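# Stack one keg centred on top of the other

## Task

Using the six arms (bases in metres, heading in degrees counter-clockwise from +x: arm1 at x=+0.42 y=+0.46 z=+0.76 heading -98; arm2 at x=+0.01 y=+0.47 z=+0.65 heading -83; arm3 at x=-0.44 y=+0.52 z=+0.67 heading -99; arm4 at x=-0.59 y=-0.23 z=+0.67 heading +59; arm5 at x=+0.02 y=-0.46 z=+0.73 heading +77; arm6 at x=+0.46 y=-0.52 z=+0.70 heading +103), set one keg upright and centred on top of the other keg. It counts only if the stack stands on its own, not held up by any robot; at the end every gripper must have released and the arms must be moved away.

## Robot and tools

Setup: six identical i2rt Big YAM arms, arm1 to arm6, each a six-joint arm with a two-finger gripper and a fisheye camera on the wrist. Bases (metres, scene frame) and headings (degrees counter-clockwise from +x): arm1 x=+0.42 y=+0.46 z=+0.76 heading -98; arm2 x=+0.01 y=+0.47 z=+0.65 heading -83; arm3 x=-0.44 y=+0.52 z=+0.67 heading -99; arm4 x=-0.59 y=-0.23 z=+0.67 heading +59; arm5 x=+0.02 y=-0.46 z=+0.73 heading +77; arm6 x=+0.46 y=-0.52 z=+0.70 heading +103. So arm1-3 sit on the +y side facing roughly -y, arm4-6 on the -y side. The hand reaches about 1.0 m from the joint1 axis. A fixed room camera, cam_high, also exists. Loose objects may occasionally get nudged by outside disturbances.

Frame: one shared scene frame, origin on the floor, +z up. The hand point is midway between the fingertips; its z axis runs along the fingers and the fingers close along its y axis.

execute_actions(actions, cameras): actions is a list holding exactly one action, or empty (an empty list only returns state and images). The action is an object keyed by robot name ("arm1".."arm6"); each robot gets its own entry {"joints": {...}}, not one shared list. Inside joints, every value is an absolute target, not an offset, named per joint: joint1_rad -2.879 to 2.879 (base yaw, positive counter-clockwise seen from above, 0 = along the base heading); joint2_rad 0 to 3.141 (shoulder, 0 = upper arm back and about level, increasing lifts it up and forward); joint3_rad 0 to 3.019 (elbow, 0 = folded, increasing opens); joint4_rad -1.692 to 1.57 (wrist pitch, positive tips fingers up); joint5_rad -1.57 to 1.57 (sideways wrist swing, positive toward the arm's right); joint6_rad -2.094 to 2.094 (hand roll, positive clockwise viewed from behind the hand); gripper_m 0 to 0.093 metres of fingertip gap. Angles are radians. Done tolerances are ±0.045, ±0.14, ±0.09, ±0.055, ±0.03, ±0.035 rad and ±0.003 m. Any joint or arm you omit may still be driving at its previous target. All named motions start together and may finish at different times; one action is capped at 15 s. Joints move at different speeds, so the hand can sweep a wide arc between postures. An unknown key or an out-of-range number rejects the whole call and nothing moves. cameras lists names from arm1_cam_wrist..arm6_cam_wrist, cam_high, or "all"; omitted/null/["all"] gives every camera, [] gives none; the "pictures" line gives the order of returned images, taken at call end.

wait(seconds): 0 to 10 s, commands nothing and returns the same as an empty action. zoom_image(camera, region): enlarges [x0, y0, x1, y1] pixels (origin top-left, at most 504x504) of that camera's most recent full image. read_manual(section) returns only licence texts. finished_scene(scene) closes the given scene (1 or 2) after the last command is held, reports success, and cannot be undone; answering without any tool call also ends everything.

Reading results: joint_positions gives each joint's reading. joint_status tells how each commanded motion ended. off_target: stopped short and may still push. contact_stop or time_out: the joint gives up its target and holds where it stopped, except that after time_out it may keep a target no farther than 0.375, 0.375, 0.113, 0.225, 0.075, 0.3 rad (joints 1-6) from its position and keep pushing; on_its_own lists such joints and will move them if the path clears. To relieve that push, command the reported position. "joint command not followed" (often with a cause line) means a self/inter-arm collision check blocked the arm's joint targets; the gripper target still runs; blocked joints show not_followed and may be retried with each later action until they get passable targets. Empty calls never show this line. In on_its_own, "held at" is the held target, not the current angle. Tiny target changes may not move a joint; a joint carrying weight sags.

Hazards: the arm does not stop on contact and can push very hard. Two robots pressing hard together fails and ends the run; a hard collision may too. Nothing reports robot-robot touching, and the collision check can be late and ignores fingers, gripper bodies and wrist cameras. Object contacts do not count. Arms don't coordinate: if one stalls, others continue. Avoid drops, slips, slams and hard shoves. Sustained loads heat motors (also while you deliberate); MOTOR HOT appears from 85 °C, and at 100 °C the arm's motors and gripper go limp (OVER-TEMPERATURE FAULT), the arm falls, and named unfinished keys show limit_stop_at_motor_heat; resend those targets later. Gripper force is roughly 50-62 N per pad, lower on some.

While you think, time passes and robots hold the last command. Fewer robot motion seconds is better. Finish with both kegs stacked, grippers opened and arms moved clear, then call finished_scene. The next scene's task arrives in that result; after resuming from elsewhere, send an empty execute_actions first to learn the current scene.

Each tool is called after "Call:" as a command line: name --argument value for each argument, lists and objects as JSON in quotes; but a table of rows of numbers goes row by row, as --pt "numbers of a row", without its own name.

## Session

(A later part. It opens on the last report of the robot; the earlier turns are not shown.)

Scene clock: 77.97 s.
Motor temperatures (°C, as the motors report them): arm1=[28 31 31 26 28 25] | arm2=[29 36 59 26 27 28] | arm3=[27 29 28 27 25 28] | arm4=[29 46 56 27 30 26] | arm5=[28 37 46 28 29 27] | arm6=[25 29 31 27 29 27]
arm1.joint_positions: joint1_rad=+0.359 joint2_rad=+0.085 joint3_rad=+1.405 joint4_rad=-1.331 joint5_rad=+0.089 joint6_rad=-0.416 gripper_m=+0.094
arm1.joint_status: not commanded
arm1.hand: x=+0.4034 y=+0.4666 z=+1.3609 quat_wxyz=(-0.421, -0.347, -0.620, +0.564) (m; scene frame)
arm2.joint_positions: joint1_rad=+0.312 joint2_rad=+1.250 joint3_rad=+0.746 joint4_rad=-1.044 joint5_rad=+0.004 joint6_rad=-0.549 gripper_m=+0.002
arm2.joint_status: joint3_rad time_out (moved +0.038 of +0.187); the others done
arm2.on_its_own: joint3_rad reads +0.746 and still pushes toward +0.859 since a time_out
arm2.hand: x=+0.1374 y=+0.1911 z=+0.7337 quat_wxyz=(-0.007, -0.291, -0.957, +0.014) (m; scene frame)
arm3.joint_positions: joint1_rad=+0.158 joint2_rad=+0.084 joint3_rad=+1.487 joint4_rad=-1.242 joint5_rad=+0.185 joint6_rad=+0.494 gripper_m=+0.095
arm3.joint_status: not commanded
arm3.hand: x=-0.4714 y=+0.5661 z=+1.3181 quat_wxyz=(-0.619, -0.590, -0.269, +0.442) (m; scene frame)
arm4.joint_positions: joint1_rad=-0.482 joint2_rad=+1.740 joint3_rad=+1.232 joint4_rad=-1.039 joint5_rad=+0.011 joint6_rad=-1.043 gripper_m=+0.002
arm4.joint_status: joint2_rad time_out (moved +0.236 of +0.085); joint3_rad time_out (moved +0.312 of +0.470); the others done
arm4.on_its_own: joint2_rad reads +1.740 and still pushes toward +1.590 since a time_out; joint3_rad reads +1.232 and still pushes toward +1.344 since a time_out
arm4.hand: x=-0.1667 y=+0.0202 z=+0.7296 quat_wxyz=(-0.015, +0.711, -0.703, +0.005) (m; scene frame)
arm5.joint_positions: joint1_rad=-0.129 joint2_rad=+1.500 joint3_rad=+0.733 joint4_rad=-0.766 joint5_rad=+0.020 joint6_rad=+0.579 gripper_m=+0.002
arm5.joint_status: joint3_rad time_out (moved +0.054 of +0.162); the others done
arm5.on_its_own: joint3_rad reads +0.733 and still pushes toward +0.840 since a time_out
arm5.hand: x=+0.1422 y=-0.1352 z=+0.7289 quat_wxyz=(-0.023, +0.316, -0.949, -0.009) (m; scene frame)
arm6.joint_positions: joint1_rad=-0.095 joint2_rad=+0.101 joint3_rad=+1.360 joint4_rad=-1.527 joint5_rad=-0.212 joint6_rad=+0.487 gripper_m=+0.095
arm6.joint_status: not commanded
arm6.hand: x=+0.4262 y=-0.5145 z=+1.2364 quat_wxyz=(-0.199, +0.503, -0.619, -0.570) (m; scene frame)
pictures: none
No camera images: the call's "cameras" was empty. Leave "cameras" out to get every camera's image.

Call:
execute_actions --actions '[{"arm2":{"joints":{"joint1_rad":0.609,"joint6_rad":-0.265,"joint2_rad":1.305,"joint3_rad":1.085,"joint4_rad":-1.075}},"arm5":{"joints":{"joint1_rad":-0.413,"joint6_rad":0.30,"joint2_rad":1.51,"joint3_rad":1.0,"joint4_rad":-0.825}},"arm4":{"joints":{"joint1_rad":-0.596,"joint6_rad":-1.15,"joint2_rad":1.815,"joint3_rad":1.775,"joint4_rad":-1.2}}}]' --cameras '["cam_high"]'

Scene clock: 84.27 s.
Motor temperatures (°C, as the motors report them): arm1=[28 31 31 26 28 25] | arm2=[29 36 62 26 27 28] | arm3=[27 29 28 27 25 28] | arm4=[29 48 58 27 30 26] | arm5=[28 37 47 28 29 27] | arm6=[25 29 31 27 29 27]
arm1.joint_positions: joint1_rad=+0.359 joint2_rad=+0.085 joint3_rad=+1.405 joint4_rad=-1.331 joint5_rad=+0.089 joint6_rad=-0.416 gripper_m=+0.094
arm1.joint_status: not commanded
arm1.hand: x=+0.4034 y=+0.4666 z=+1.3609 quat_wxyz=(-0.421, -0.347, -0.620, +0.564) (m; scene frame)
arm2.joint_positions: joint1_rad=+0.610 joint2_rad=+1.446 joint3_rad=+0.931 joint4_rad=-1.053 joint5_rad=+0.004 joint6_rad=-0.252 gripper_m=+0.002
arm2.joint_status: joint2_rad time_out (moved +0.196 of +0.055); joint3_rad time_out (moved +0.184 of +0.339); the others done
arm2.on_its_own: joint2_rad reads +1.446 and still pushes toward +1.305 since a time_out; joint3_rad reads +0.931 and still pushes toward +1.043 since a time_out
arm2.hand: x=+0.2592 y=+0.1904 z=+0.7330 quat_wxyz=(-0.001, -0.290, -0.957, +0.005) (m; scene frame)
arm3.joint_positions: joint1_rad=+0.158 joint2_rad=+0.084 joint3_rad=+1.487 joint4_rad=-1.242 joint5_rad=+0.185 joint6_rad=+0.494 gripper_m=+0.095
arm3.joint_status: not commanded
arm3.hand: x=-0.4714 y=+0.5661 z=+1.3181 quat_wxyz=(-0.619, -0.590, -0.269, +0.442) (m; scene frame)
arm4.joint_positions: joint1_rad=-0.590 joint2_rad=+1.992 joint3_rad=+1.615 joint4_rad=-1.170 joint5_rad=+0.010 joint6_rad=-1.150 gripper_m=+0.002
arm4.joint_status: joint2_rad time_out (moved +0.251 of +0.075); joint3_rad time_out (moved +0.383 of +0.543); the others done
arm4.on_its_own: joint2_rad reads +1.992 and still pushes toward +1.815 since a time_out; joint3_rad reads +1.615 and still pushes toward +1.727 since a time_out
arm4.hand: x=-0.0447 y=+0.0182 z=+0.7312 quat_wxyz=(-0.014, +0.711, -0.703, +0.005) (m; scene frame)
arm5.joint_positions: joint1_rad=-0.416 joint2_rad=+1.640 joint3_rad=+0.906 joint4_rad=-0.804 joint5_rad=+0.022 joint6_rad=+0.292 gripper_m=+0.001
arm5.joint_status: joint3_rad time_out (moved +0.174 of +0.267); the others done
arm5.on_its_own: joint3_rad reads +0.906 and still pushes toward +1.000 since a time_out
arm5.hand: x=+0.2654 y=-0.1343 z=+0.7298 quat_wxyz=(-0.024, +0.316, -0.949, -0.001) (m; scene frame)
arm6.joint_positions: joint1_rad=-0.095 joint2_rad=+0.101 joint3_rad=+1.360 joint4_rad=-1.527 joint5_rad=-0.212 joint6_rad=+0.487 gripper_m=+0.095
arm6.joint_status: not commanded
arm6.hand: x=+0.4262 y=-0.5145 z=+1.2364 quat_wxyz=(-0.199, +0.503, -0.619, -0.570) (m; scene frame)
pictures: cam_high
Images, in order (width x height): cam_high 504x504.

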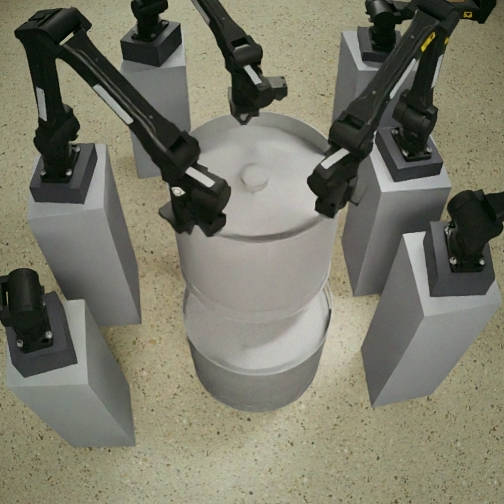

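Call:
execute_actions --actions '[{"arm2":{"joints":{"joint1_rad":0.803,"joint6_rad":-0.07,"joint2_rad":1.49,"joint3_rad":1.335,"joint4_rad":-1.11}},"arm5":{"joints":{"joint1_rad":-0.616,"joint6_rad":0.10,"joint2_rad":1.665,"joint3_rad":1.235,"joint4_rad":-0.91}},"arm4":{"joints":{"joint1_rad":-0.667,"joint6_rad":-1.22,"joint2_rad":2.12,"joint3_rad":2.31,"joint4_rad":-1.43}}}]' --cameras '["cam_high","arm4_cam_wrist"]'

Call:
zoom_image --camera "cam_high" --region '[150,270,370,420]'

Scene clock: 91.97 s.
Motor temperatures (°C, as the motors report them): arm1=[28 31 31 26 28 25] | arm2=[29 37 64 26 27 28] | arm3=[27 29 28 27 25 28] | arm4=[29 51 61 27 30 26] | arm5=[28 38 48 28 29 27] | arm6=[25 29 31 27 29 27]
arm1.joint_positions: joint1_rad=+0.359 joint2_rad=+0.085 joint3_rad=+1.405 joint4_rad=-1.331 joint5_rad=+0.089 joint6_rad=-0.416 gripper_m=+0.094
arm1.joint_status: not commanded
arm1.hand: x=+0.4034 y=+0.4666 z=+1.3609 quat_wxyz=(-0.421, -0.347, -0.620, +0.564) (m; scene frame)
arm2.joint_positions: joint1_rad=+0.789 joint2_rad=+1.678 joint3_rad=+1.172 joint4_rad=-1.077 joint5_rad=+0.002 joint6_rad=-0.062 gripper_m=+0.002
arm2.joint_status: joint2_rad time_out (moved +0.232 of +0.044); joint3_rad time_out (moved +0.241 of +0.404); the others done
arm2.on_its_own: joint2_rad reads +1.678 and still pushes toward +1.490 since a time_out; joint3_rad reads +1.172 and still pushes toward +1.285 since a time_out
arm2.hand: x=+0.3732 y=+0.1867 z=+0.7215 quat_wxyz=(+0.005, -0.295, -0.955, +0.002) (m; scene frame)
arm3.joint_positions: joint1_rad=+0.158 joint2_rad=+0.084 joint3_rad=+1.487 joint4_rad=-1.242 joint5_rad=+0.185 joint6_rad=+0.494 gripper_m=+0.095
arm3.joint_status: not commanded
arm3.hand: x=-0.4714 y=+0.5661 z=+1.3181 quat_wxyz=(-0.619, -0.590, -0.269, +0.442) (m; scene frame)
arm4.joint_positions: joint1_rad=-0.662 joint2_rad=+2.316 joint3_rad=+2.135 joint4_rad=-1.397 joint5_rad=+0.004 joint6_rad=-1.213 gripper_m=+0.005
arm4.joint_status: joint2_rad time_out (moved +0.325 of +0.128); joint3_rad time_out (moved +0.520 of +0.695); the others done
arm4.on_its_own: joint2_rad reads +2.316 and still pushes toward +2.120 since a time_out; joint3_rad reads +2.135 and still pushes toward +2.247 since a time_out
arm4.hand: x=+0.0677 y=+0.0155 z=+0.7174 quat_wxyz=(+0.000, +0.708, -0.707, -0.003) (m; scene frame)
arm5.joint_positions: joint1_rad=-0.610 joint2_rad=+1.823 joint3_rad=+1.134 joint4_rad=-0.866 joint5_rad=+0.021 joint6_rad=+0.105 gripper_m=+0.002
arm5.joint_status: joint2_rad time_out (moved +0.183 of +0.025); joint3_rad time_out (moved +0.228 of +0.329); the others done
arm5.on_its_own: joint2_rad reads +1.823 and still pushes toward +1.665 since a time_out; joint3_rad reads +1.134 and still pushes toward +1.235 since a time_out
arm5.hand: x=+0.3774 y=-0.1381 z=+0.7200 quat_wxyz=(-0.015, +0.313, -0.950, +0.006) (m; scene frame)
arm6.joint_positions: joint1_rad=-0.095 joint2_rad=+0.101 joint3_rad=+1.360 joint4_rad=-1.527 joint5_rad=-0.212 joint6_rad=+0.487 gripper_m=+0.095
arm6.joint_status: not commanded
arm6.hand: x=+0.4262 y=-0.5145 z=+1.2364 quat_wxyz=(-0.199, +0.503, -0.619, -0.570) (m; scene frame)
pictures: arm4_cam_wrist, cam_high
Images, in order (width x height): arm4_cam_wrist 616x616, cam_high 504x504.

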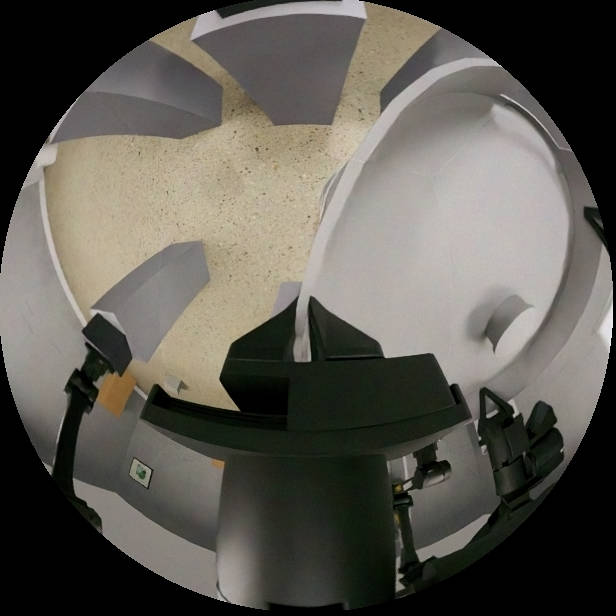

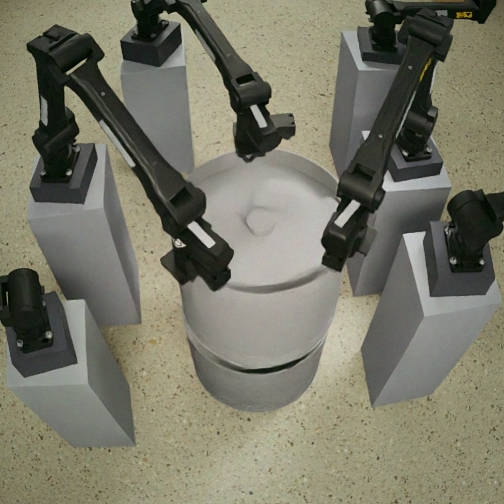

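Region (150, 270, 370, 420) of cam_high's 504x504 image, scaled by 2.291, with more detail than that image has; it fills the top 344 rows of this view, and the rest is white.

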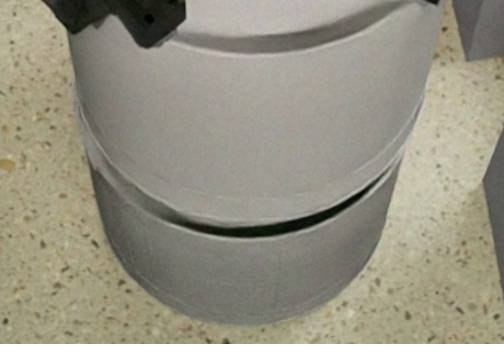

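Call:
execute_actions --actions '[{"arm2":{"joints":{"joint1_rad":0.787,"joint2_rad":1.54}},"arm5":{"joints":{"joint1_rad":-0.636,"joint2_rad":1.725}},"arm4":{"joints":{"joint1_rad":-0.678,"joint2_rad":2.17}}}]' --cameras '["cam_high","arm4_cam_wrist"]'

Call:
zoom_image --camera "cam_high" --region '[150,270,370,420]'

Call:
zoom_image --camera "arm4_cam_wrist" --region '[290,150,370,240]'

Scene clock: 100.07 s.
Motor temperatures (°C, as the motors report them): arm1=[28 31 31 26 28 25] | arm2=[29 39 64 26 27 28] | arm3=[27 29 28 27 25 28] | arm4=[29 54 61 27 30 26] | arm5=[28 39 49 28 29 27] | arm6=[25 29 31 27 29 27]
arm1.joint_positions: joint1_rad=+0.359 joint2_rad=+0.085 joint3_rad=+1.405 joint4_rad=-1.331 joint5_rad=+0.089 joint6_rad=-0.416 gripper_m=+0.094
arm1.joint_status: not commanded
arm1.hand: x=+0.4034 y=+0.4666 z=+1.3609 quat_wxyz=(-0.421, -0.347, -0.620, +0.564) (m; scene frame)
arm2.joint_positions: joint1_rad=+0.785 joint2_rad=+1.714 joint3_rad=+1.172 joint4_rad=-1.073 joint5_rad=+0.007 joint6_rad=-0.062 gripper_m=+0.002
arm2.joint_status: joint2_rad time_out (moved +0.036 of -0.138); the others done
arm2.on_its_own: joint2_rad reads +1.714 and still pushes toward +1.540 since a time_out; joint3_rad reads +1.172 and still pushes toward +1.285 since a time_out
arm2.hand: x=+0.3705 y=+0.1855 z=+0.7057 quat_wxyz=(+0.021, -0.297, -0.955, -0.001) (m; scene frame)
arm3.joint_positions: joint1_rad=+0.158 joint2_rad=+0.084 joint3_rad=+1.487 joint4_rad=-1.242 joint5_rad=+0.185 joint6_rad=+0.494 gripper_m=+0.095
arm3.joint_status: not commanded
arm3.hand: x=-0.4714 y=+0.5661 z=+1.3181 quat_wxyz=(-0.619, -0.590, -0.269, +0.442) (m; scene frame)
arm4.joint_positions: joint1_rad=-0.664 joint2_rad=+2.329 joint3_rad=+2.135 joint4_rad=-1.404 joint5_rad=-0.001 joint6_rad=-1.213 gripper_m=+0.005
arm4.joint_status: joint2_rad time_out (moved +0.013 of -0.146); the others done
arm4.on_its_own: joint2_rad reads +2.329 and still pushes toward +2.170 since a time_out; joint3_rad reads +2.135 and still pushes toward +2.247 since a time_out
arm4.hand: x=+0.0651 y=+0.0143 z=+0.7086 quat_wxyz=(+0.008, +0.707, -0.707, -0.009) (m; scene frame)
arm5.joint_positions: joint1_rad=-0.613 joint2_rad=+1.860 joint3_rad=+1.134 joint4_rad=-0.860 joint5_rad=+0.012 joint6_rad=+0.105 gripper_m=+0.001
arm5.joint_status: all done
arm5.on_its_own: joint3_rad reads +1.134 and still pushes toward +1.235 since a time_out
arm5.hand: x=+0.3743 y=-0.1406 z=+0.7031 quat_wxyz=(+0.001, +0.311, -0.950, +0.008) (m; scene frame)
arm6.joint_positions: joint1_rad=-0.095 joint2_rad=+0.101 joint3_rad=+1.360 joint4_rad=-1.527 joint5_rad=-0.212 joint6_rad=+0.487 gripper_m=+0.095
arm6.joint_status: not commanded
arm6.hand: x=+0.4262 y=-0.5145 z=+1.2364 quat_wxyz=(-0.199, +0.503, -0.619, -0.570) (m; scene frame)
pictures: arm4_cam_wrist, cam_high
Images, in order (width x height): arm4_cam_wrist 616x616, cam_high 504x504.

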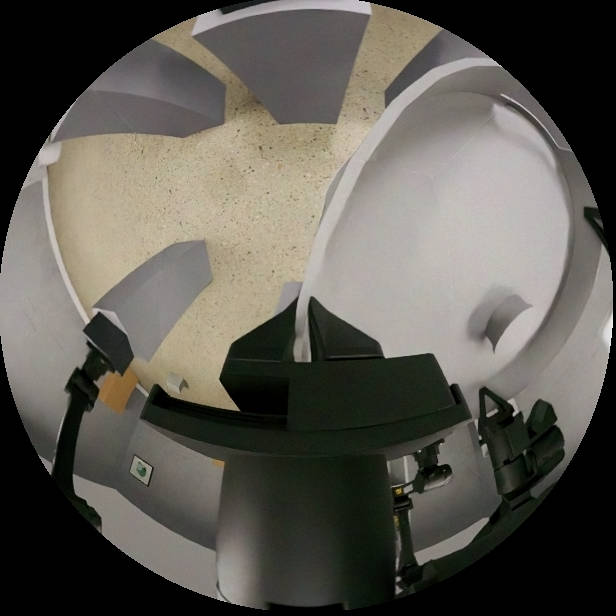

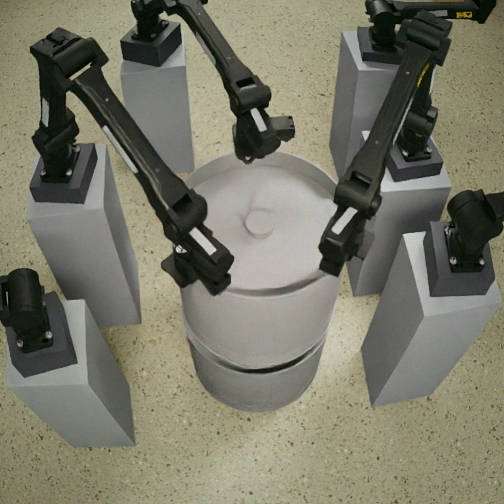

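Region (150, 270, 370, 420) of cam_high's 504x504 image, scaled by 2.291, with more detail than that image has; it fills the top 344 rows of this view, and the rest is white.

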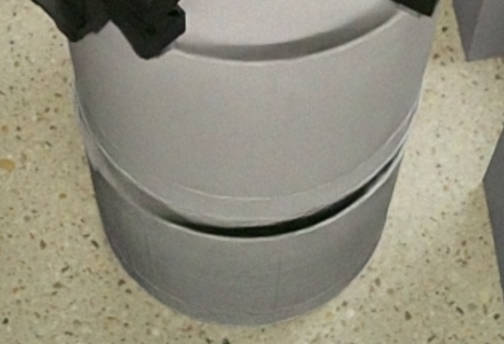

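Region (290, 150, 370, 240) of arm4_cam_wrist's 616x616 image, scaled by 5.600, with more detail than that image has.

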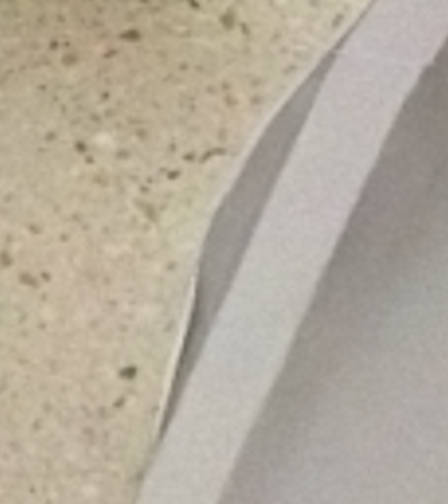

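Call:
execute_actions --actions '[{"arm2":{"joints":{"joint4_rad":-1.06}},"arm5":{"joints":{"joint2_rad":1.745,"joint4_rad":-0.87}},"arm4":{"joints":{"joint2_rad":2.215,"joint4_rad":-1.39}}}]' --cameras '["cam_high","arm4_cam_wrist"]'

Call:
zoom_image --camera "cam_high" --region '[150,270,370,420]'

Call:
zoom_image --camera "arm4_cam_wrist" --region '[290,150,370,240]'

Scene clock: 105.03 s.
Motor temperatures (°C, as the motors report them): arm1=[28 31 31 26 28 25] | arm2=[29 39 64 26 27 28] | arm3=[27 29 28 27 25 28] | arm4=[29 55 61 27 30 26] | arm5=[28 39 50 28 29 27] | arm6=[25 29 31 27 29 27]
arm1.joint_positions: joint1_rad=+0.359 joint2_rad=+0.085 joint3_rad=+1.405 joint4_rad=-1.331 joint5_rad=+0.089 joint6_rad=-0.416 gripper_m=+0.094
arm1.joint_status: not commanded
arm1.hand: x=+0.4034 y=+0.4666 z=+1.3609 quat_wxyz=(-0.421, -0.347, -0.620, +0.564) (m; scene frame)
arm2.joint_positions: joint1_rad=+0.785 joint2_rad=+1.724 joint3_rad=+1.172 joint4_rad=-1.036 joint5_rad=-0.011 joint6_rad=-0.062 gripper_m=+0.002
arm2.joint_status: all done
arm2.on_its_own: joint2_rad reads +1.724 and still pushes toward +1.540 since a time_out; joint3_rad reads +1.172 and still pushes toward +1.285 since a time_out
arm2.hand: x=+0.3789 y=+0.1828 z=+0.7008 quat_wxyz=(+0.005, -0.297, -0.955, -0.005) (m; scene frame)
arm3.joint_positions: joint1_rad=+0.158 joint2_rad=+0.084 joint3_rad=+1.487 joint4_rad=-1.242 joint5_rad=+0.185 joint6_rad=+0.494 gripper_m=+0.095
arm3.joint_status: not commanded
arm3.hand: x=-0.4714 y=+0.5661 z=+1.3181 quat_wxyz=(-0.619, -0.590, -0.269, +0.442) (m; scene frame)
arm4.joint_positions: joint1_rad=-0.670 joint2_rad=+2.354 joint3_rad=+2.135 joint4_rad=-1.362 joint5_rad=+0.000 joint6_rad=-1.213 gripper_m=+0.004
arm4.joint_status: all done
arm4.on_its_own: joint3_rad reads +2.135 and still pushes toward +2.247 since a time_out
arm4.hand: x=+0.0740 y=+0.0133 z=+0.6915 quat_wxyz=(+0.000, +0.705, -0.709, -0.005) (m; scene frame)
arm5.joint_positions: joint1_rad=-0.622 joint2_rad=+1.875 joint3_rad=+1.134 joint4_rad=-0.827 joint5_rad=+0.022 joint6_rad=+0.100 gripper_m=+0.001
arm5.joint_status: all done
arm5.on_its_own: joint3_rad reads +1.134 and still pushes toward +1.235 since a time_out
arm5.hand: x=+0.3827 y=-0.1415 z=+0.6959 quat_wxyz=(-0.009, +0.309, -0.951, +0.009) (m; scene frame)
arm6.joint_positions: joint1_rad=-0.095 joint2_rad=+0.101 joint3_rad=+1.360 joint4_rad=-1.527 joint5_rad=-0.212 joint6_rad=+0.487 gripper_m=+0.095
arm6.joint_status: not commanded
arm6.hand: x=+0.4262 y=-0.5145 z=+1.2364 quat_wxyz=(-0.199, +0.503, -0.619, -0.570) (m; scene frame)
pictures: arm4_cam_wrist, cam_high
Images, in order (width x height): arm4_cam_wrist 616x616, cam_high 504x504.

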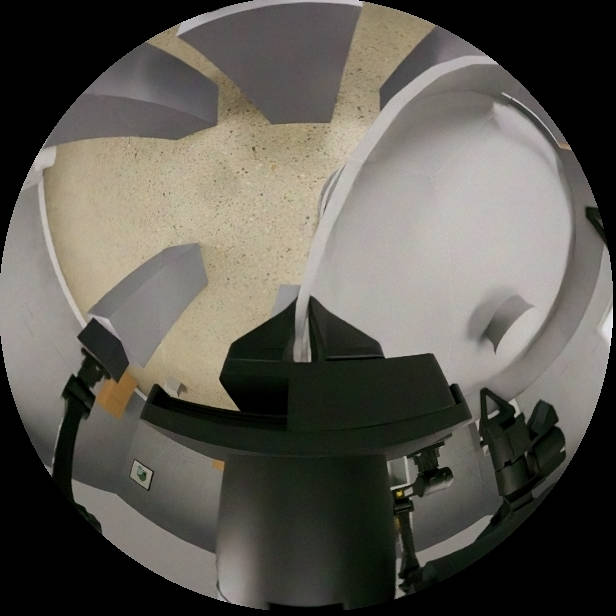

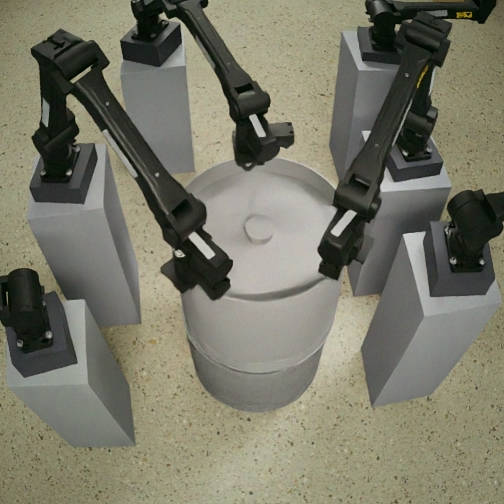

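Region (150, 270, 370, 420) of cam_high's 504x504 image, scaled by 2.291, with more detail than that image has; it fills the top 344 rows of this view, and the rest is white.

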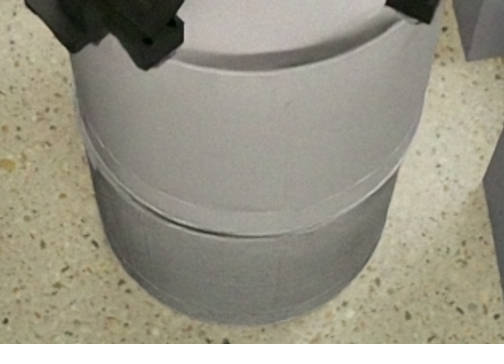

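Region (290, 150, 370, 240) of arm4_cam_wrist's 616x616 image, scaled by 5.600, with more detail than that image has.

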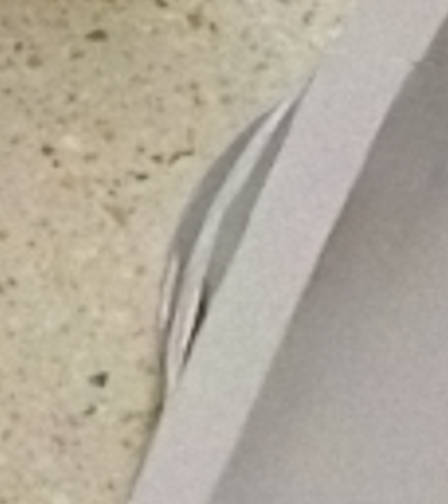

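Call:
execute_actions --actions '[{"arm2":{"joints":{"joint1_rad":0.762}},"arm5":{"joints":{"joint2_rad":1.752,"joint4_rad":-0.895}},"arm4":{"joints":{"joint1_rad":-0.69,"joint4_rad":-1.405}}}]' --cameras '["cam_high","arm4_cam_wrist"]'

Call:
zoom_image --camera "cam_high" --region '[150,270,370,420]'

Call:
zoom_image --camera "arm4_cam_wrist" --region '[290,150,370,240]'

Scene clock: 111.93 s.
Motor temperatures (°C, as the motors report them): arm1=[28 31 31 26 28 25] | arm2=[29 40 64 26 27 28] | arm3=[27 29 28 27 25 28] | arm4=[29 56 61 27 30 26] | arm5=[28 40 50 28 29 27] | arm6=[25 29 31 27 29 27]
arm1.joint_positions: joint1_rad=+0.359 joint2_rad=+0.085 joint3_rad=+1.405 joint4_rad=-1.331 joint5_rad=+0.089 joint6_rad=-0.416 gripper_m=+0.094
arm1.joint_status: not commanded
arm1.hand: x=+0.4034 y=+0.4666 z=+1.3609 quat_wxyz=(-0.421, -0.347, -0.620, +0.564) (m; scene frame)
arm2.joint_positions: joint1_rad=+0.785 joint2_rad=+1.726 joint3_rad=+1.172 joint4_rad=-1.036 joint5_rad=-0.010 joint6_rad=-0.062 gripper_m=+0.002
arm2.joint_status: all done
arm2.on_its_own: joint2_rad reads +1.726 and still pushes toward +1.540 since a time_out; joint3_rad reads +1.172 and still pushes toward +1.285 since a time_out
arm2.hand: x=+0.3785 y=+0.1825 z=+0.7002 quat_wxyz=(+0.006, -0.298, -0.955, -0.005) (m; scene frame)
arm3.joint_positions: joint1_rad=+0.158 joint2_rad=+0.084 joint3_rad=+1.487 joint4_rad=-1.242 joint5_rad=+0.185 joint6_rad=+0.494 gripper_m=+0.095
arm3.joint_status: not commanded
arm3.hand: x=-0.4714 y=+0.5661 z=+1.3181 quat_wxyz=(-0.619, -0.590, -0.269, +0.442) (m; scene frame)
arm4.joint_positions: joint1_rad=-0.670 joint2_rad=+2.354 joint3_rad=+2.135 joint4_rad=-1.365 joint5_rad=+0.000 joint6_rad=-1.213 gripper_m=+0.004
arm4.joint_status: all done
arm4.on_its_own: joint3_rad reads +2.135 and still pushes toward +2.247 since a time_out
arm4.hand: x=+0.0735 y=+0.0126 z=+0.6915 quat_wxyz=(+0.001, +0.705, -0.709, -0.006) (m; scene frame)
arm5.joint_positions: joint1_rad=-0.622 joint2_rad=+1.877 joint3_rad=+1.134 joint4_rad=-0.828 joint5_rad=+0.022 joint6_rad=+0.100 gripper_m=+0.001
arm5.joint_status: joint4_rad time_out (moved -0.001 of -0.068); the others done
arm5.on_its_own: joint3_rad reads +1.134 and still pushes toward +1.235 since a time_out; joint4_rad reads -0.828 and still pushes toward -0.895 since a time_out
arm5.hand: x=+0.3823 y=-0.1418 z=+0.6952 quat_wxyz=(-0.008, +0.309, -0.951, +0.010) (m; scene frame)
arm6.joint_positions: joint1_rad=-0.095 joint2_rad=+0.101 joint3_rad=+1.360 joint4_rad=-1.527 joint5_rad=-0.212 joint6_rad=+0.487 gripper_m=+0.095
arm6.joint_status: not commanded
arm6.hand: x=+0.4262 y=-0.5145 z=+1.2364 quat_wxyz=(-0.199, +0.503, -0.619, -0.570) (m; scene frame)
pictures: arm4_cam_wrist, cam_high
Images, in order (width x height): arm4_cam_wrist 616x616, cam_high 504x504.

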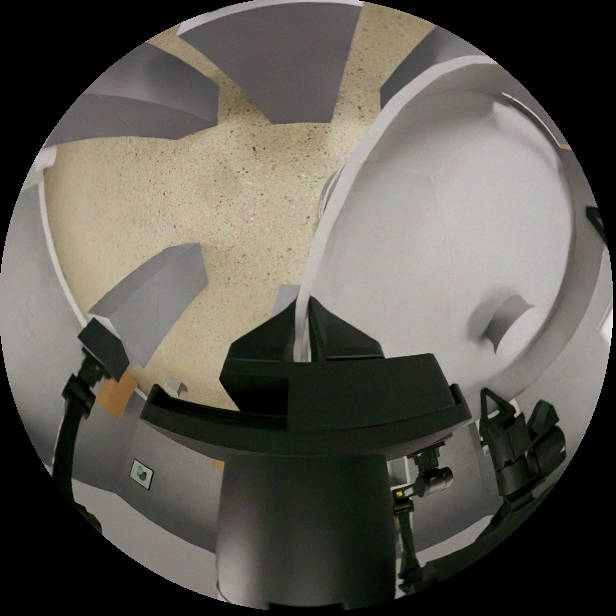

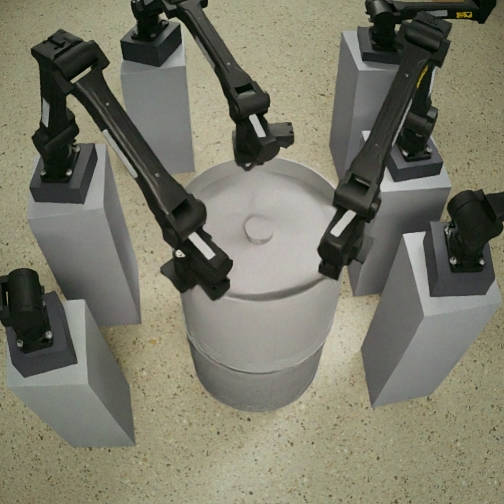

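Region (150, 270, 370, 420) of cam_high's 504x504 image, scaled by 2.291, with more detail than that image has; it fills the top 344 rows of this view, and the rest is white.

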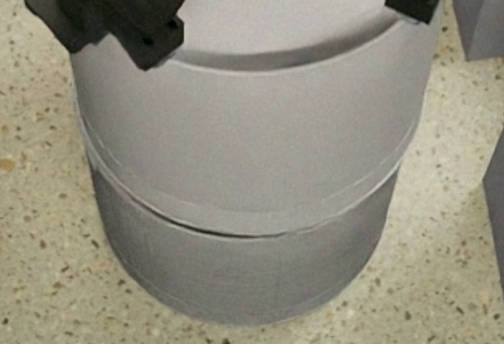

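Region (290, 150, 370, 240) of arm4_cam_wrist's 616x616 image, scaled by 5.600, with more detail than that image has.

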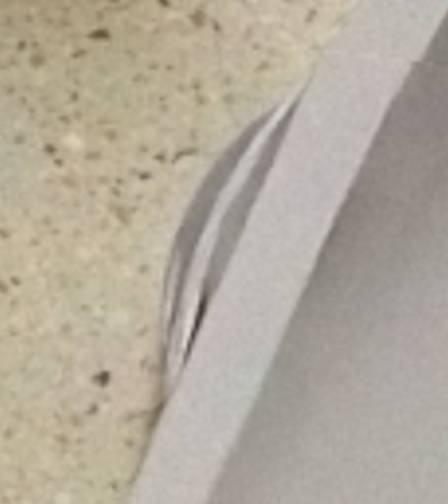

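Stiction; push a bit more.

Call:
execute_actions --actions '[{"arm2":{"joints":{"joint1_rad":0.735}},"arm5":{"joints":{"joint2_rad":1.765,"joint3_rad":1.2}},"arm4":{"joints":{"joint1_rad":-0.705,"joint4_rad":-1.415}}}]' --cameras '["cam_high","arm4_cam_wrist"]'

Call:
zoom_image --camera "cam_high" --region '[150,270,370,420]'

Call:
zoom_image --camera "arm4_cam_wrist" --region '[290,150,370,240]'

Scene clock: 115.97 s.
Motor temperatures (°C, as the motors report them): arm1=[28 31 31 26 28 25] | arm2=[29 41 64 26 27 28] | arm3=[27 29 28 27 25 28] | arm4=[29 57 61 27 30 26] | arm5=[28 40 50 28 29 27] | arm6=[25 29 31 27 29 27]
arm1.joint_positions: joint1_rad=+0.359 joint2_rad=+0.085 joint3_rad=+1.405 joint4_rad=-1.331 joint5_rad=+0.089 joint6_rad=-0.416 gripper_m=+0.094
arm1.joint_status: not commanded
arm1.hand: x=+0.4034 y=+0.4666 z=+1.3609 quat_wxyz=(-0.421, -0.347, -0.620, +0.564) (m; scene frame)
arm2.joint_positions: joint1_rad=+0.774 joint2_rad=+1.731 joint3_rad=+1.172 joint4_rad=-1.036 joint5_rad=-0.012 joint6_rad=-0.070 gripper_m=+0.002
arm2.joint_status: all done
arm2.on_its_own: joint2_rad reads +1.731 and still pushes toward +1.540 since a time_out; joint3_rad reads +1.172 and still pushes toward +1.285 since a time_out
arm2.hand: x=+0.3754 y=+0.1793 z=+0.6977 quat_wxyz=(+0.008, -0.299, -0.954, -0.007) (m; scene frame)
arm3.joint_positions: joint1_rad=+0.158 joint2_rad=+0.084 joint3_rad=+1.487 joint4_rad=-1.242 joint5_rad=+0.185 joint6_rad=+0.494 gripper_m=+0.095
arm3.joint_status: not commanded
arm3.hand: x=-0.4714 y=+0.5661 z=+1.3181 quat_wxyz=(-0.619, -0.590, -0.269, +0.442) (m; scene frame)
arm4.joint_positions: joint1_rad=-0.676 joint2_rad=+2.354 joint3_rad=+2.135 joint4_rad=-1.380 joint5_rad=-0.006 joint6_rad=-1.220 gripper_m=+0.005
arm4.joint_status: all done
arm4.on_its_own: joint3_rad reads +2.135 and still pushes toward +2.247 since a time_out
arm4.hand: x=+0.0710 y=+0.0085 z=+0.6915 quat_wxyz=(+0.007, +0.705, -0.709, -0.012) (m; scene frame)
arm5.joint_positions: joint1_rad=-0.624 joint2_rad=+1.885 joint3_rad=+1.134 joint4_rad=-0.837 joint5_rad=+0.021 joint6_rad=+0.097 gripper_m=+0.001
arm5.joint_status: all done
arm5.on_its_own: joint4_rad reads -0.837 and still pushes toward -0.895 since a time_out
arm5.hand: x=+0.3804 y=-0.1450 z=+0.6914 quat_wxyz=(+0.000, +0.310, -0.951, +0.013) (m; scene frame)
arm6.joint_positions: joint1_rad=-0.095 joint2_rad=+0.101 joint3_rad=+1.360 joint4_rad=-1.527 joint5_rad=-0.212 joint6_rad=+0.487 gripper_m=+0.095
arm6.joint_status: not commanded
arm6.hand: x=+0.4262 y=-0.5145 z=+1.2364 quat_wxyz=(-0.199, +0.503, -0.619, -0.570) (m; scene frame)
pictures: arm4_cam_wrist, cam_high
Images, in order (width x height): arm4_cam_wrist 616x616, cam_high 504x504.

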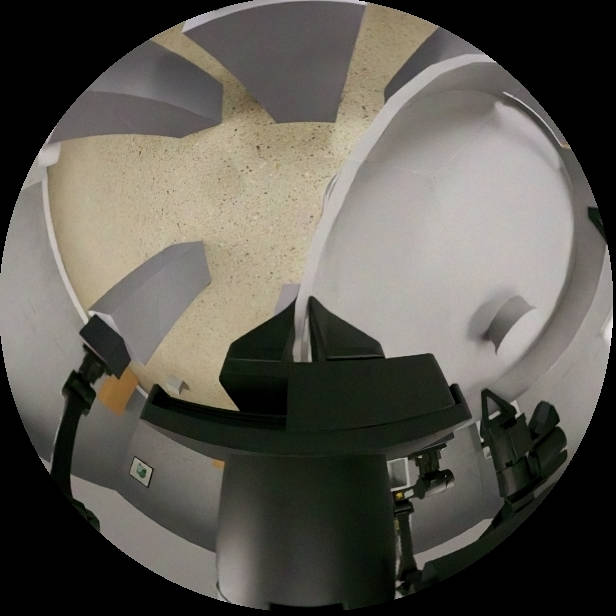

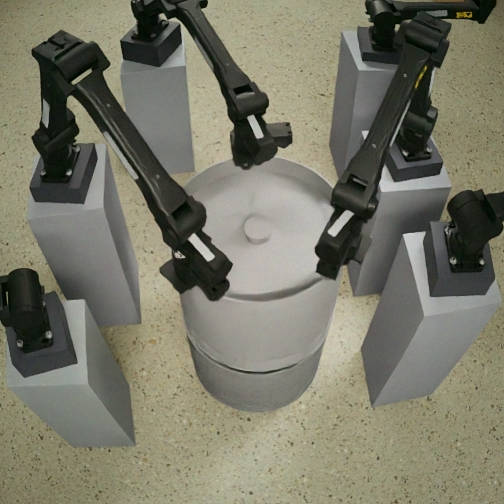

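Region (150, 270, 370, 420) of cam_high's 504x504 image, scaled by 2.291, with more detail than that image has; it fills the top 344 rows of this view, and the rest is white.

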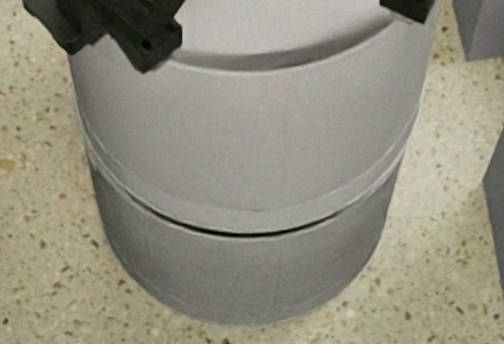

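Region (290, 150, 370, 240) of arm4_cam_wrist's 616x616 image, scaled by 5.600, with more detail than that image has.

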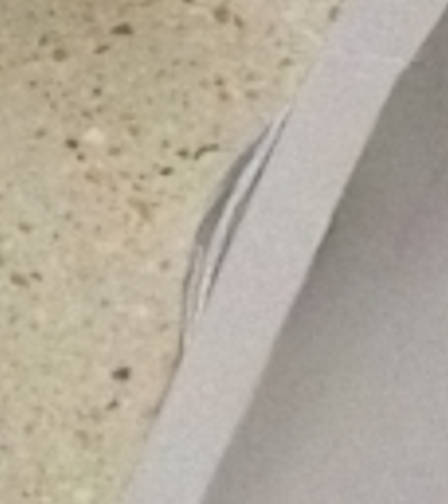

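Call:
execute_actions --actions '[{"arm2":{"joints":{"joint1_rad":0.76,"joint2_rad":1.575}},"arm5":{"joints":{"joint2_rad":1.79,"joint4_rad":-0.86}},"arm4":{"joints":{"joint1_rad":-0.685,"joint4_rad":-1.39,"joint2_rad":2.25}}}]' --cameras '["cam_high","arm4_cam_wrist"]'

Call:
zoom_image --camera "cam_high" --region '[150,270,370,420]'

Call:
zoom_image --camera "arm4_cam_wrist" --region '[290,150,370,240]'

Scene clock: 121.03 s.
Motor temperatures (°C, as the motors report them): arm1=[28 31 31 26 28 25] | arm2=[29 41 65 26 27 28] | arm3=[27 29 28 27 25 28] | arm4=[29 57 61 27 30 26] | arm5=[28 40 50 28 29 27] | arm6=[25 29 31 27 29 27]
arm1.joint_positions: joint1_rad=+0.359 joint2_rad=+0.085 joint3_rad=+1.405 joint4_rad=-1.331 joint5_rad=+0.089 joint6_rad=-0.416 gripper_m=+0.094
arm1.joint_status: not commanded
arm1.hand: x=+0.4034 y=+0.4666 z=+1.3609 quat_wxyz=(-0.421, -0.347, -0.620, +0.564) (m; scene frame)
arm2.joint_positions: joint1_rad=+0.776 joint2_rad=+1.739 joint3_rad=+1.172 joint4_rad=-1.033 joint5_rad=-0.013 joint6_rad=-0.070 gripper_m=+0.002
arm2.joint_status: joint2_rad time_out (moved +0.008 of -0.156); the others done
arm2.on_its_own: joint2_rad reads +1.739 and still pushes toward +1.575 since a time_out; joint3_rad reads +1.172 and still pushes toward +1.285 since a time_out
arm2.hand: x=+0.3759 y=+0.1800 z=+0.6941 quat_wxyz=(+0.010, -0.298, -0.955, -0.008) (m; scene frame)
arm3.joint_positions: joint1_rad=+0.158 joint2_rad=+0.084 joint3_rad=+1.487 joint4_rad=-1.242 joint5_rad=+0.185 joint6_rad=+0.494 gripper_m=+0.095
arm3.joint_status: not commanded
arm3.hand: x=-0.4714 y=+0.5661 z=+1.3181 quat_wxyz=(-0.619, -0.590, -0.269, +0.442) (m; scene frame)
arm4.joint_positions: joint1_rad=-0.676 joint2_rad=+2.356 joint3_rad=+2.135 joint4_rad=-1.376 joint5_rad=-0.006 joint6_rad=-1.220 gripper_m=+0.005
arm4.joint_status: all done
arm4.on_its_own: joint3_rad reads +2.135 and still pushes toward +2.247 since a time_out
arm4.hand: x=+0.0717 y=+0.0088 z=+0.6897 quat_wxyz=(+0.006, +0.705, -0.709, -0.012) (m; scene frame)
arm5.joint_positions: joint1_rad=-0.626 joint2_rad=+1.892 joint3_rad=+1.134 joint4_rad=-0.829 joint5_rad=+0.020 joint6_rad=+0.095 gripper_m=+0.001
arm5.joint_status: all done
arm5.hand: x=+0.3814 y=-0.1448 z=+0.6880 quat_wxyz=(+0.000, +0.310, -0.951, +0.012) (m; scene frame)
arm6.joint_positions: joint1_rad=-0.095 joint2_rad=+0.101 joint3_rad=+1.360 joint4_rad=-1.527 joint5_rad=-0.212 joint6_rad=+0.487 gripper_m=+0.095
arm6.joint_status: not commanded
arm6.hand: x=+0.4262 y=-0.5145 z=+1.2364 quat_wxyz=(-0.199, +0.503, -0.619, -0.570) (m; scene frame)
pictures: arm4_cam_wrist, cam_high
Images, in order (width x height): arm4_cam_wrist 616x616, cam_high 504x504.

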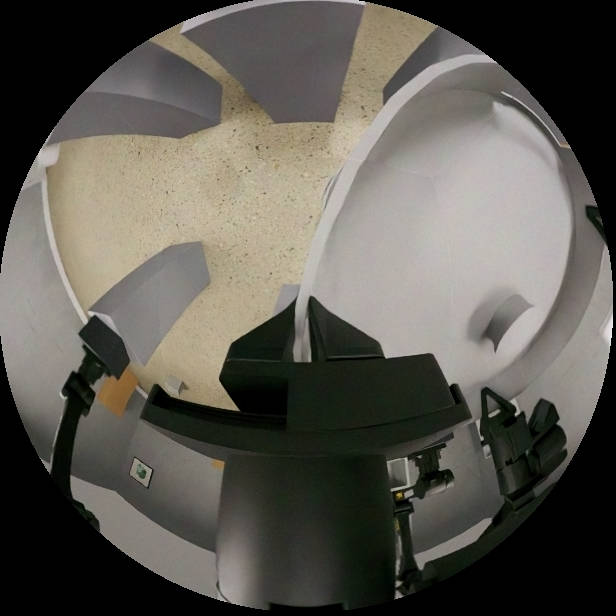

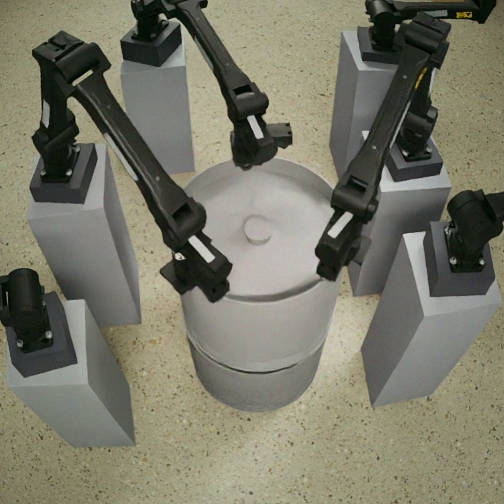

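Region (150, 270, 370, 420) of cam_high's 504x504 image, scaled by 2.291, with more detail than that image has; it fills the top 344 rows of this view, and the rest is white.

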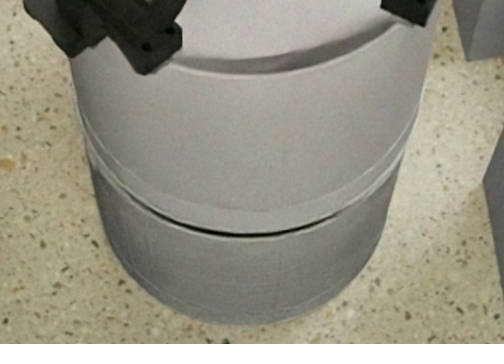

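Region (290, 150, 370, 240) of arm4_cam_wrist's 616x616 image, scaled by 5.600, with more detail than that image has.

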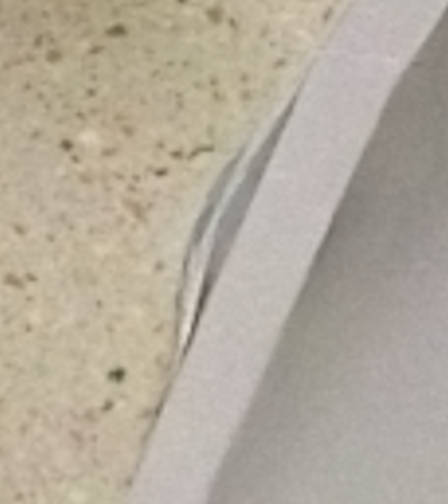

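Call:
execute_actions --actions '[{"arm2":{"joints":{"joint4_rad":-1.03,"joint2_rad":1.53}},"arm5":{"joints":{"joint2_rad":1.74,"joint1_rad":-0.65}},"arm4":{"joints":{"joint4_rad":-1.36,"joint2_rad":2.18}}}]' --cameras '["cam_high","arm4_cam_wrist"]'

Call:
zoom_image --camera "cam_high" --region '[150,270,370,420]'

Call:
zoom_image --camera "arm4_cam_wrist" --region '[290,150,370,240]'

Scene clock: 126.10 s.
Motor temperatures (°C, as the motors report them): arm1=[28 32 31 26 28 25] | arm2=[29 41 65 26 27 28] | arm3=[27 29 28 27 25 28] | arm4=[29 57 62 27 30 26] | arm5=[28 40 49 28 29 27] | arm6=[25 29 31 27 29 27]
arm1.joint_positions: joint1_rad=+0.359 joint2_rad=+0.085 joint3_rad=+1.405 joint4_rad=-1.331 joint5_rad=+0.089 joint6_rad=-0.416 gripper_m=+0.094
arm1.joint_status: not commanded
arm1.hand: x=+0.4034 y=+0.4666 z=+1.3609 quat_wxyz=(-0.421, -0.347, -0.620, +0.564) (m; scene frame)
arm2.joint_positions: joint1_rad=+0.776 joint2_rad=+1.739 joint3_rad=+1.172 joint4_rad=-1.020 joint5_rad=-0.013 joint6_rad=-0.070 gripper_m=+0.002
arm2.joint_status: joint2_rad time_out (moved +0.000 of -0.209); the others done
arm2.on_its_own: joint2_rad reads +1.739 and still pushes toward +1.530 since a time_out; joint3_rad reads +1.172 and still pushes toward +1.285 since a time_out
arm2.hand: x=+0.3785 y=+0.1780 z=+0.6941 quat_wxyz=(+0.004, -0.298, -0.955, -0.006) (m; scene frame)
arm3.joint_positions: joint1_rad=+0.158 joint2_rad=+0.084 joint3_rad=+1.487 joint4_rad=-1.242 joint5_rad=+0.185 joint6_rad=+0.494 gripper_m=+0.095
arm3.joint_status: not commanded
arm3.hand: x=-0.4714 y=+0.5661 z=+1.3181 quat_wxyz=(-0.619, -0.590, -0.269, +0.442) (m; scene frame)
arm4.joint_positions: joint1_rad=-0.676 joint2_rad=+2.355 joint3_rad=+2.135 joint4_rad=-1.370 joint5_rad=-0.006 joint6_rad=-1.220 gripper_m=+0.005
arm4.joint_status: joint2_rad time_out (moved -0.001 of -0.176); the others done
arm4.on_its_own: joint2_rad reads +2.355 and still pushes toward +2.180 since a time_out; joint3_rad reads +2.135 and still pushes toward +2.247 since a time_out
arm4.hand: x=+0.0733 y=+0.0093 z=+0.6904 quat_wxyz=(+0.003, +0.705, -0.709, -0.010) (m; scene frame)
arm5.joint_positions: joint1_rad=-0.631 joint2_rad=+1.892 joint3_rad=+1.134 joint4_rad=-0.829 joint5_rad=+0.015 joint6_rad=+0.095 gripper_m=+0.001
arm5.joint_status: joint2_rad time_out (moved +0.000 of -0.152); the others done
arm5.on_its_own: joint2_rad reads +1.892 and still pushes toward +1.740 since a time_out
arm5.hand: x=+0.3823 y=-0.1459 z=+0.6880 quat_wxyz=(+0.001, +0.308, -0.951, +0.010) (m; scene frame)
arm6.joint_positions: joint1_rad=-0.095 joint2_rad=+0.101 joint3_rad=+1.360 joint4_rad=-1.527 joint5_rad=-0.212 joint6_rad=+0.487 gripper_m=+0.095
arm6.joint_status: not commanded
arm6.hand: x=+0.4262 y=-0.5145 z=+1.2364 quat_wxyz=(-0.199, +0.503, -0.619, -0.570) (m; scene frame)
pictures: arm4_cam_wrist, cam_high
Images, in order (width x height): arm4_cam_wrist 616x616, cam_high 504x504.

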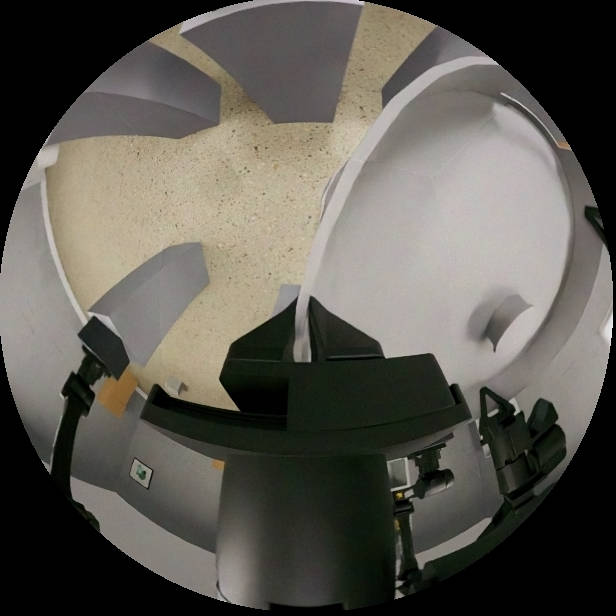

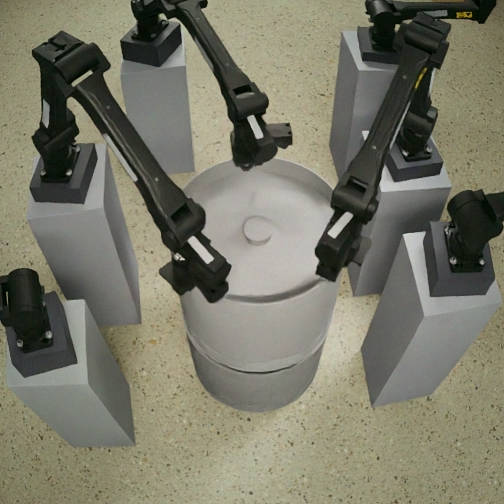

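Region (150, 270, 370, 420) of cam_high's 504x504 image, scaled by 2.291, with more detail than that image has; it fills the top 344 rows of this view, and the rest is white.

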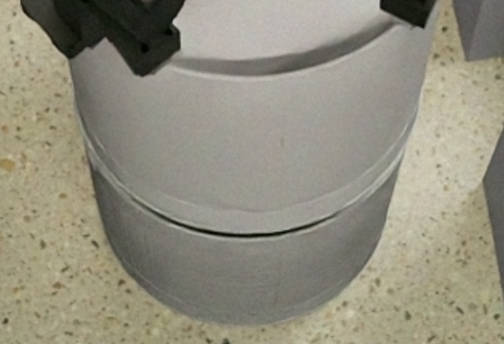

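Region (290, 150, 370, 240) of arm4_cam_wrist's 616x616 image, scaled by 5.600, with more detail than that image has.

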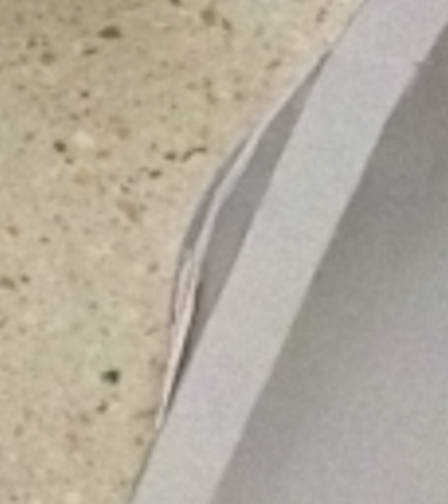

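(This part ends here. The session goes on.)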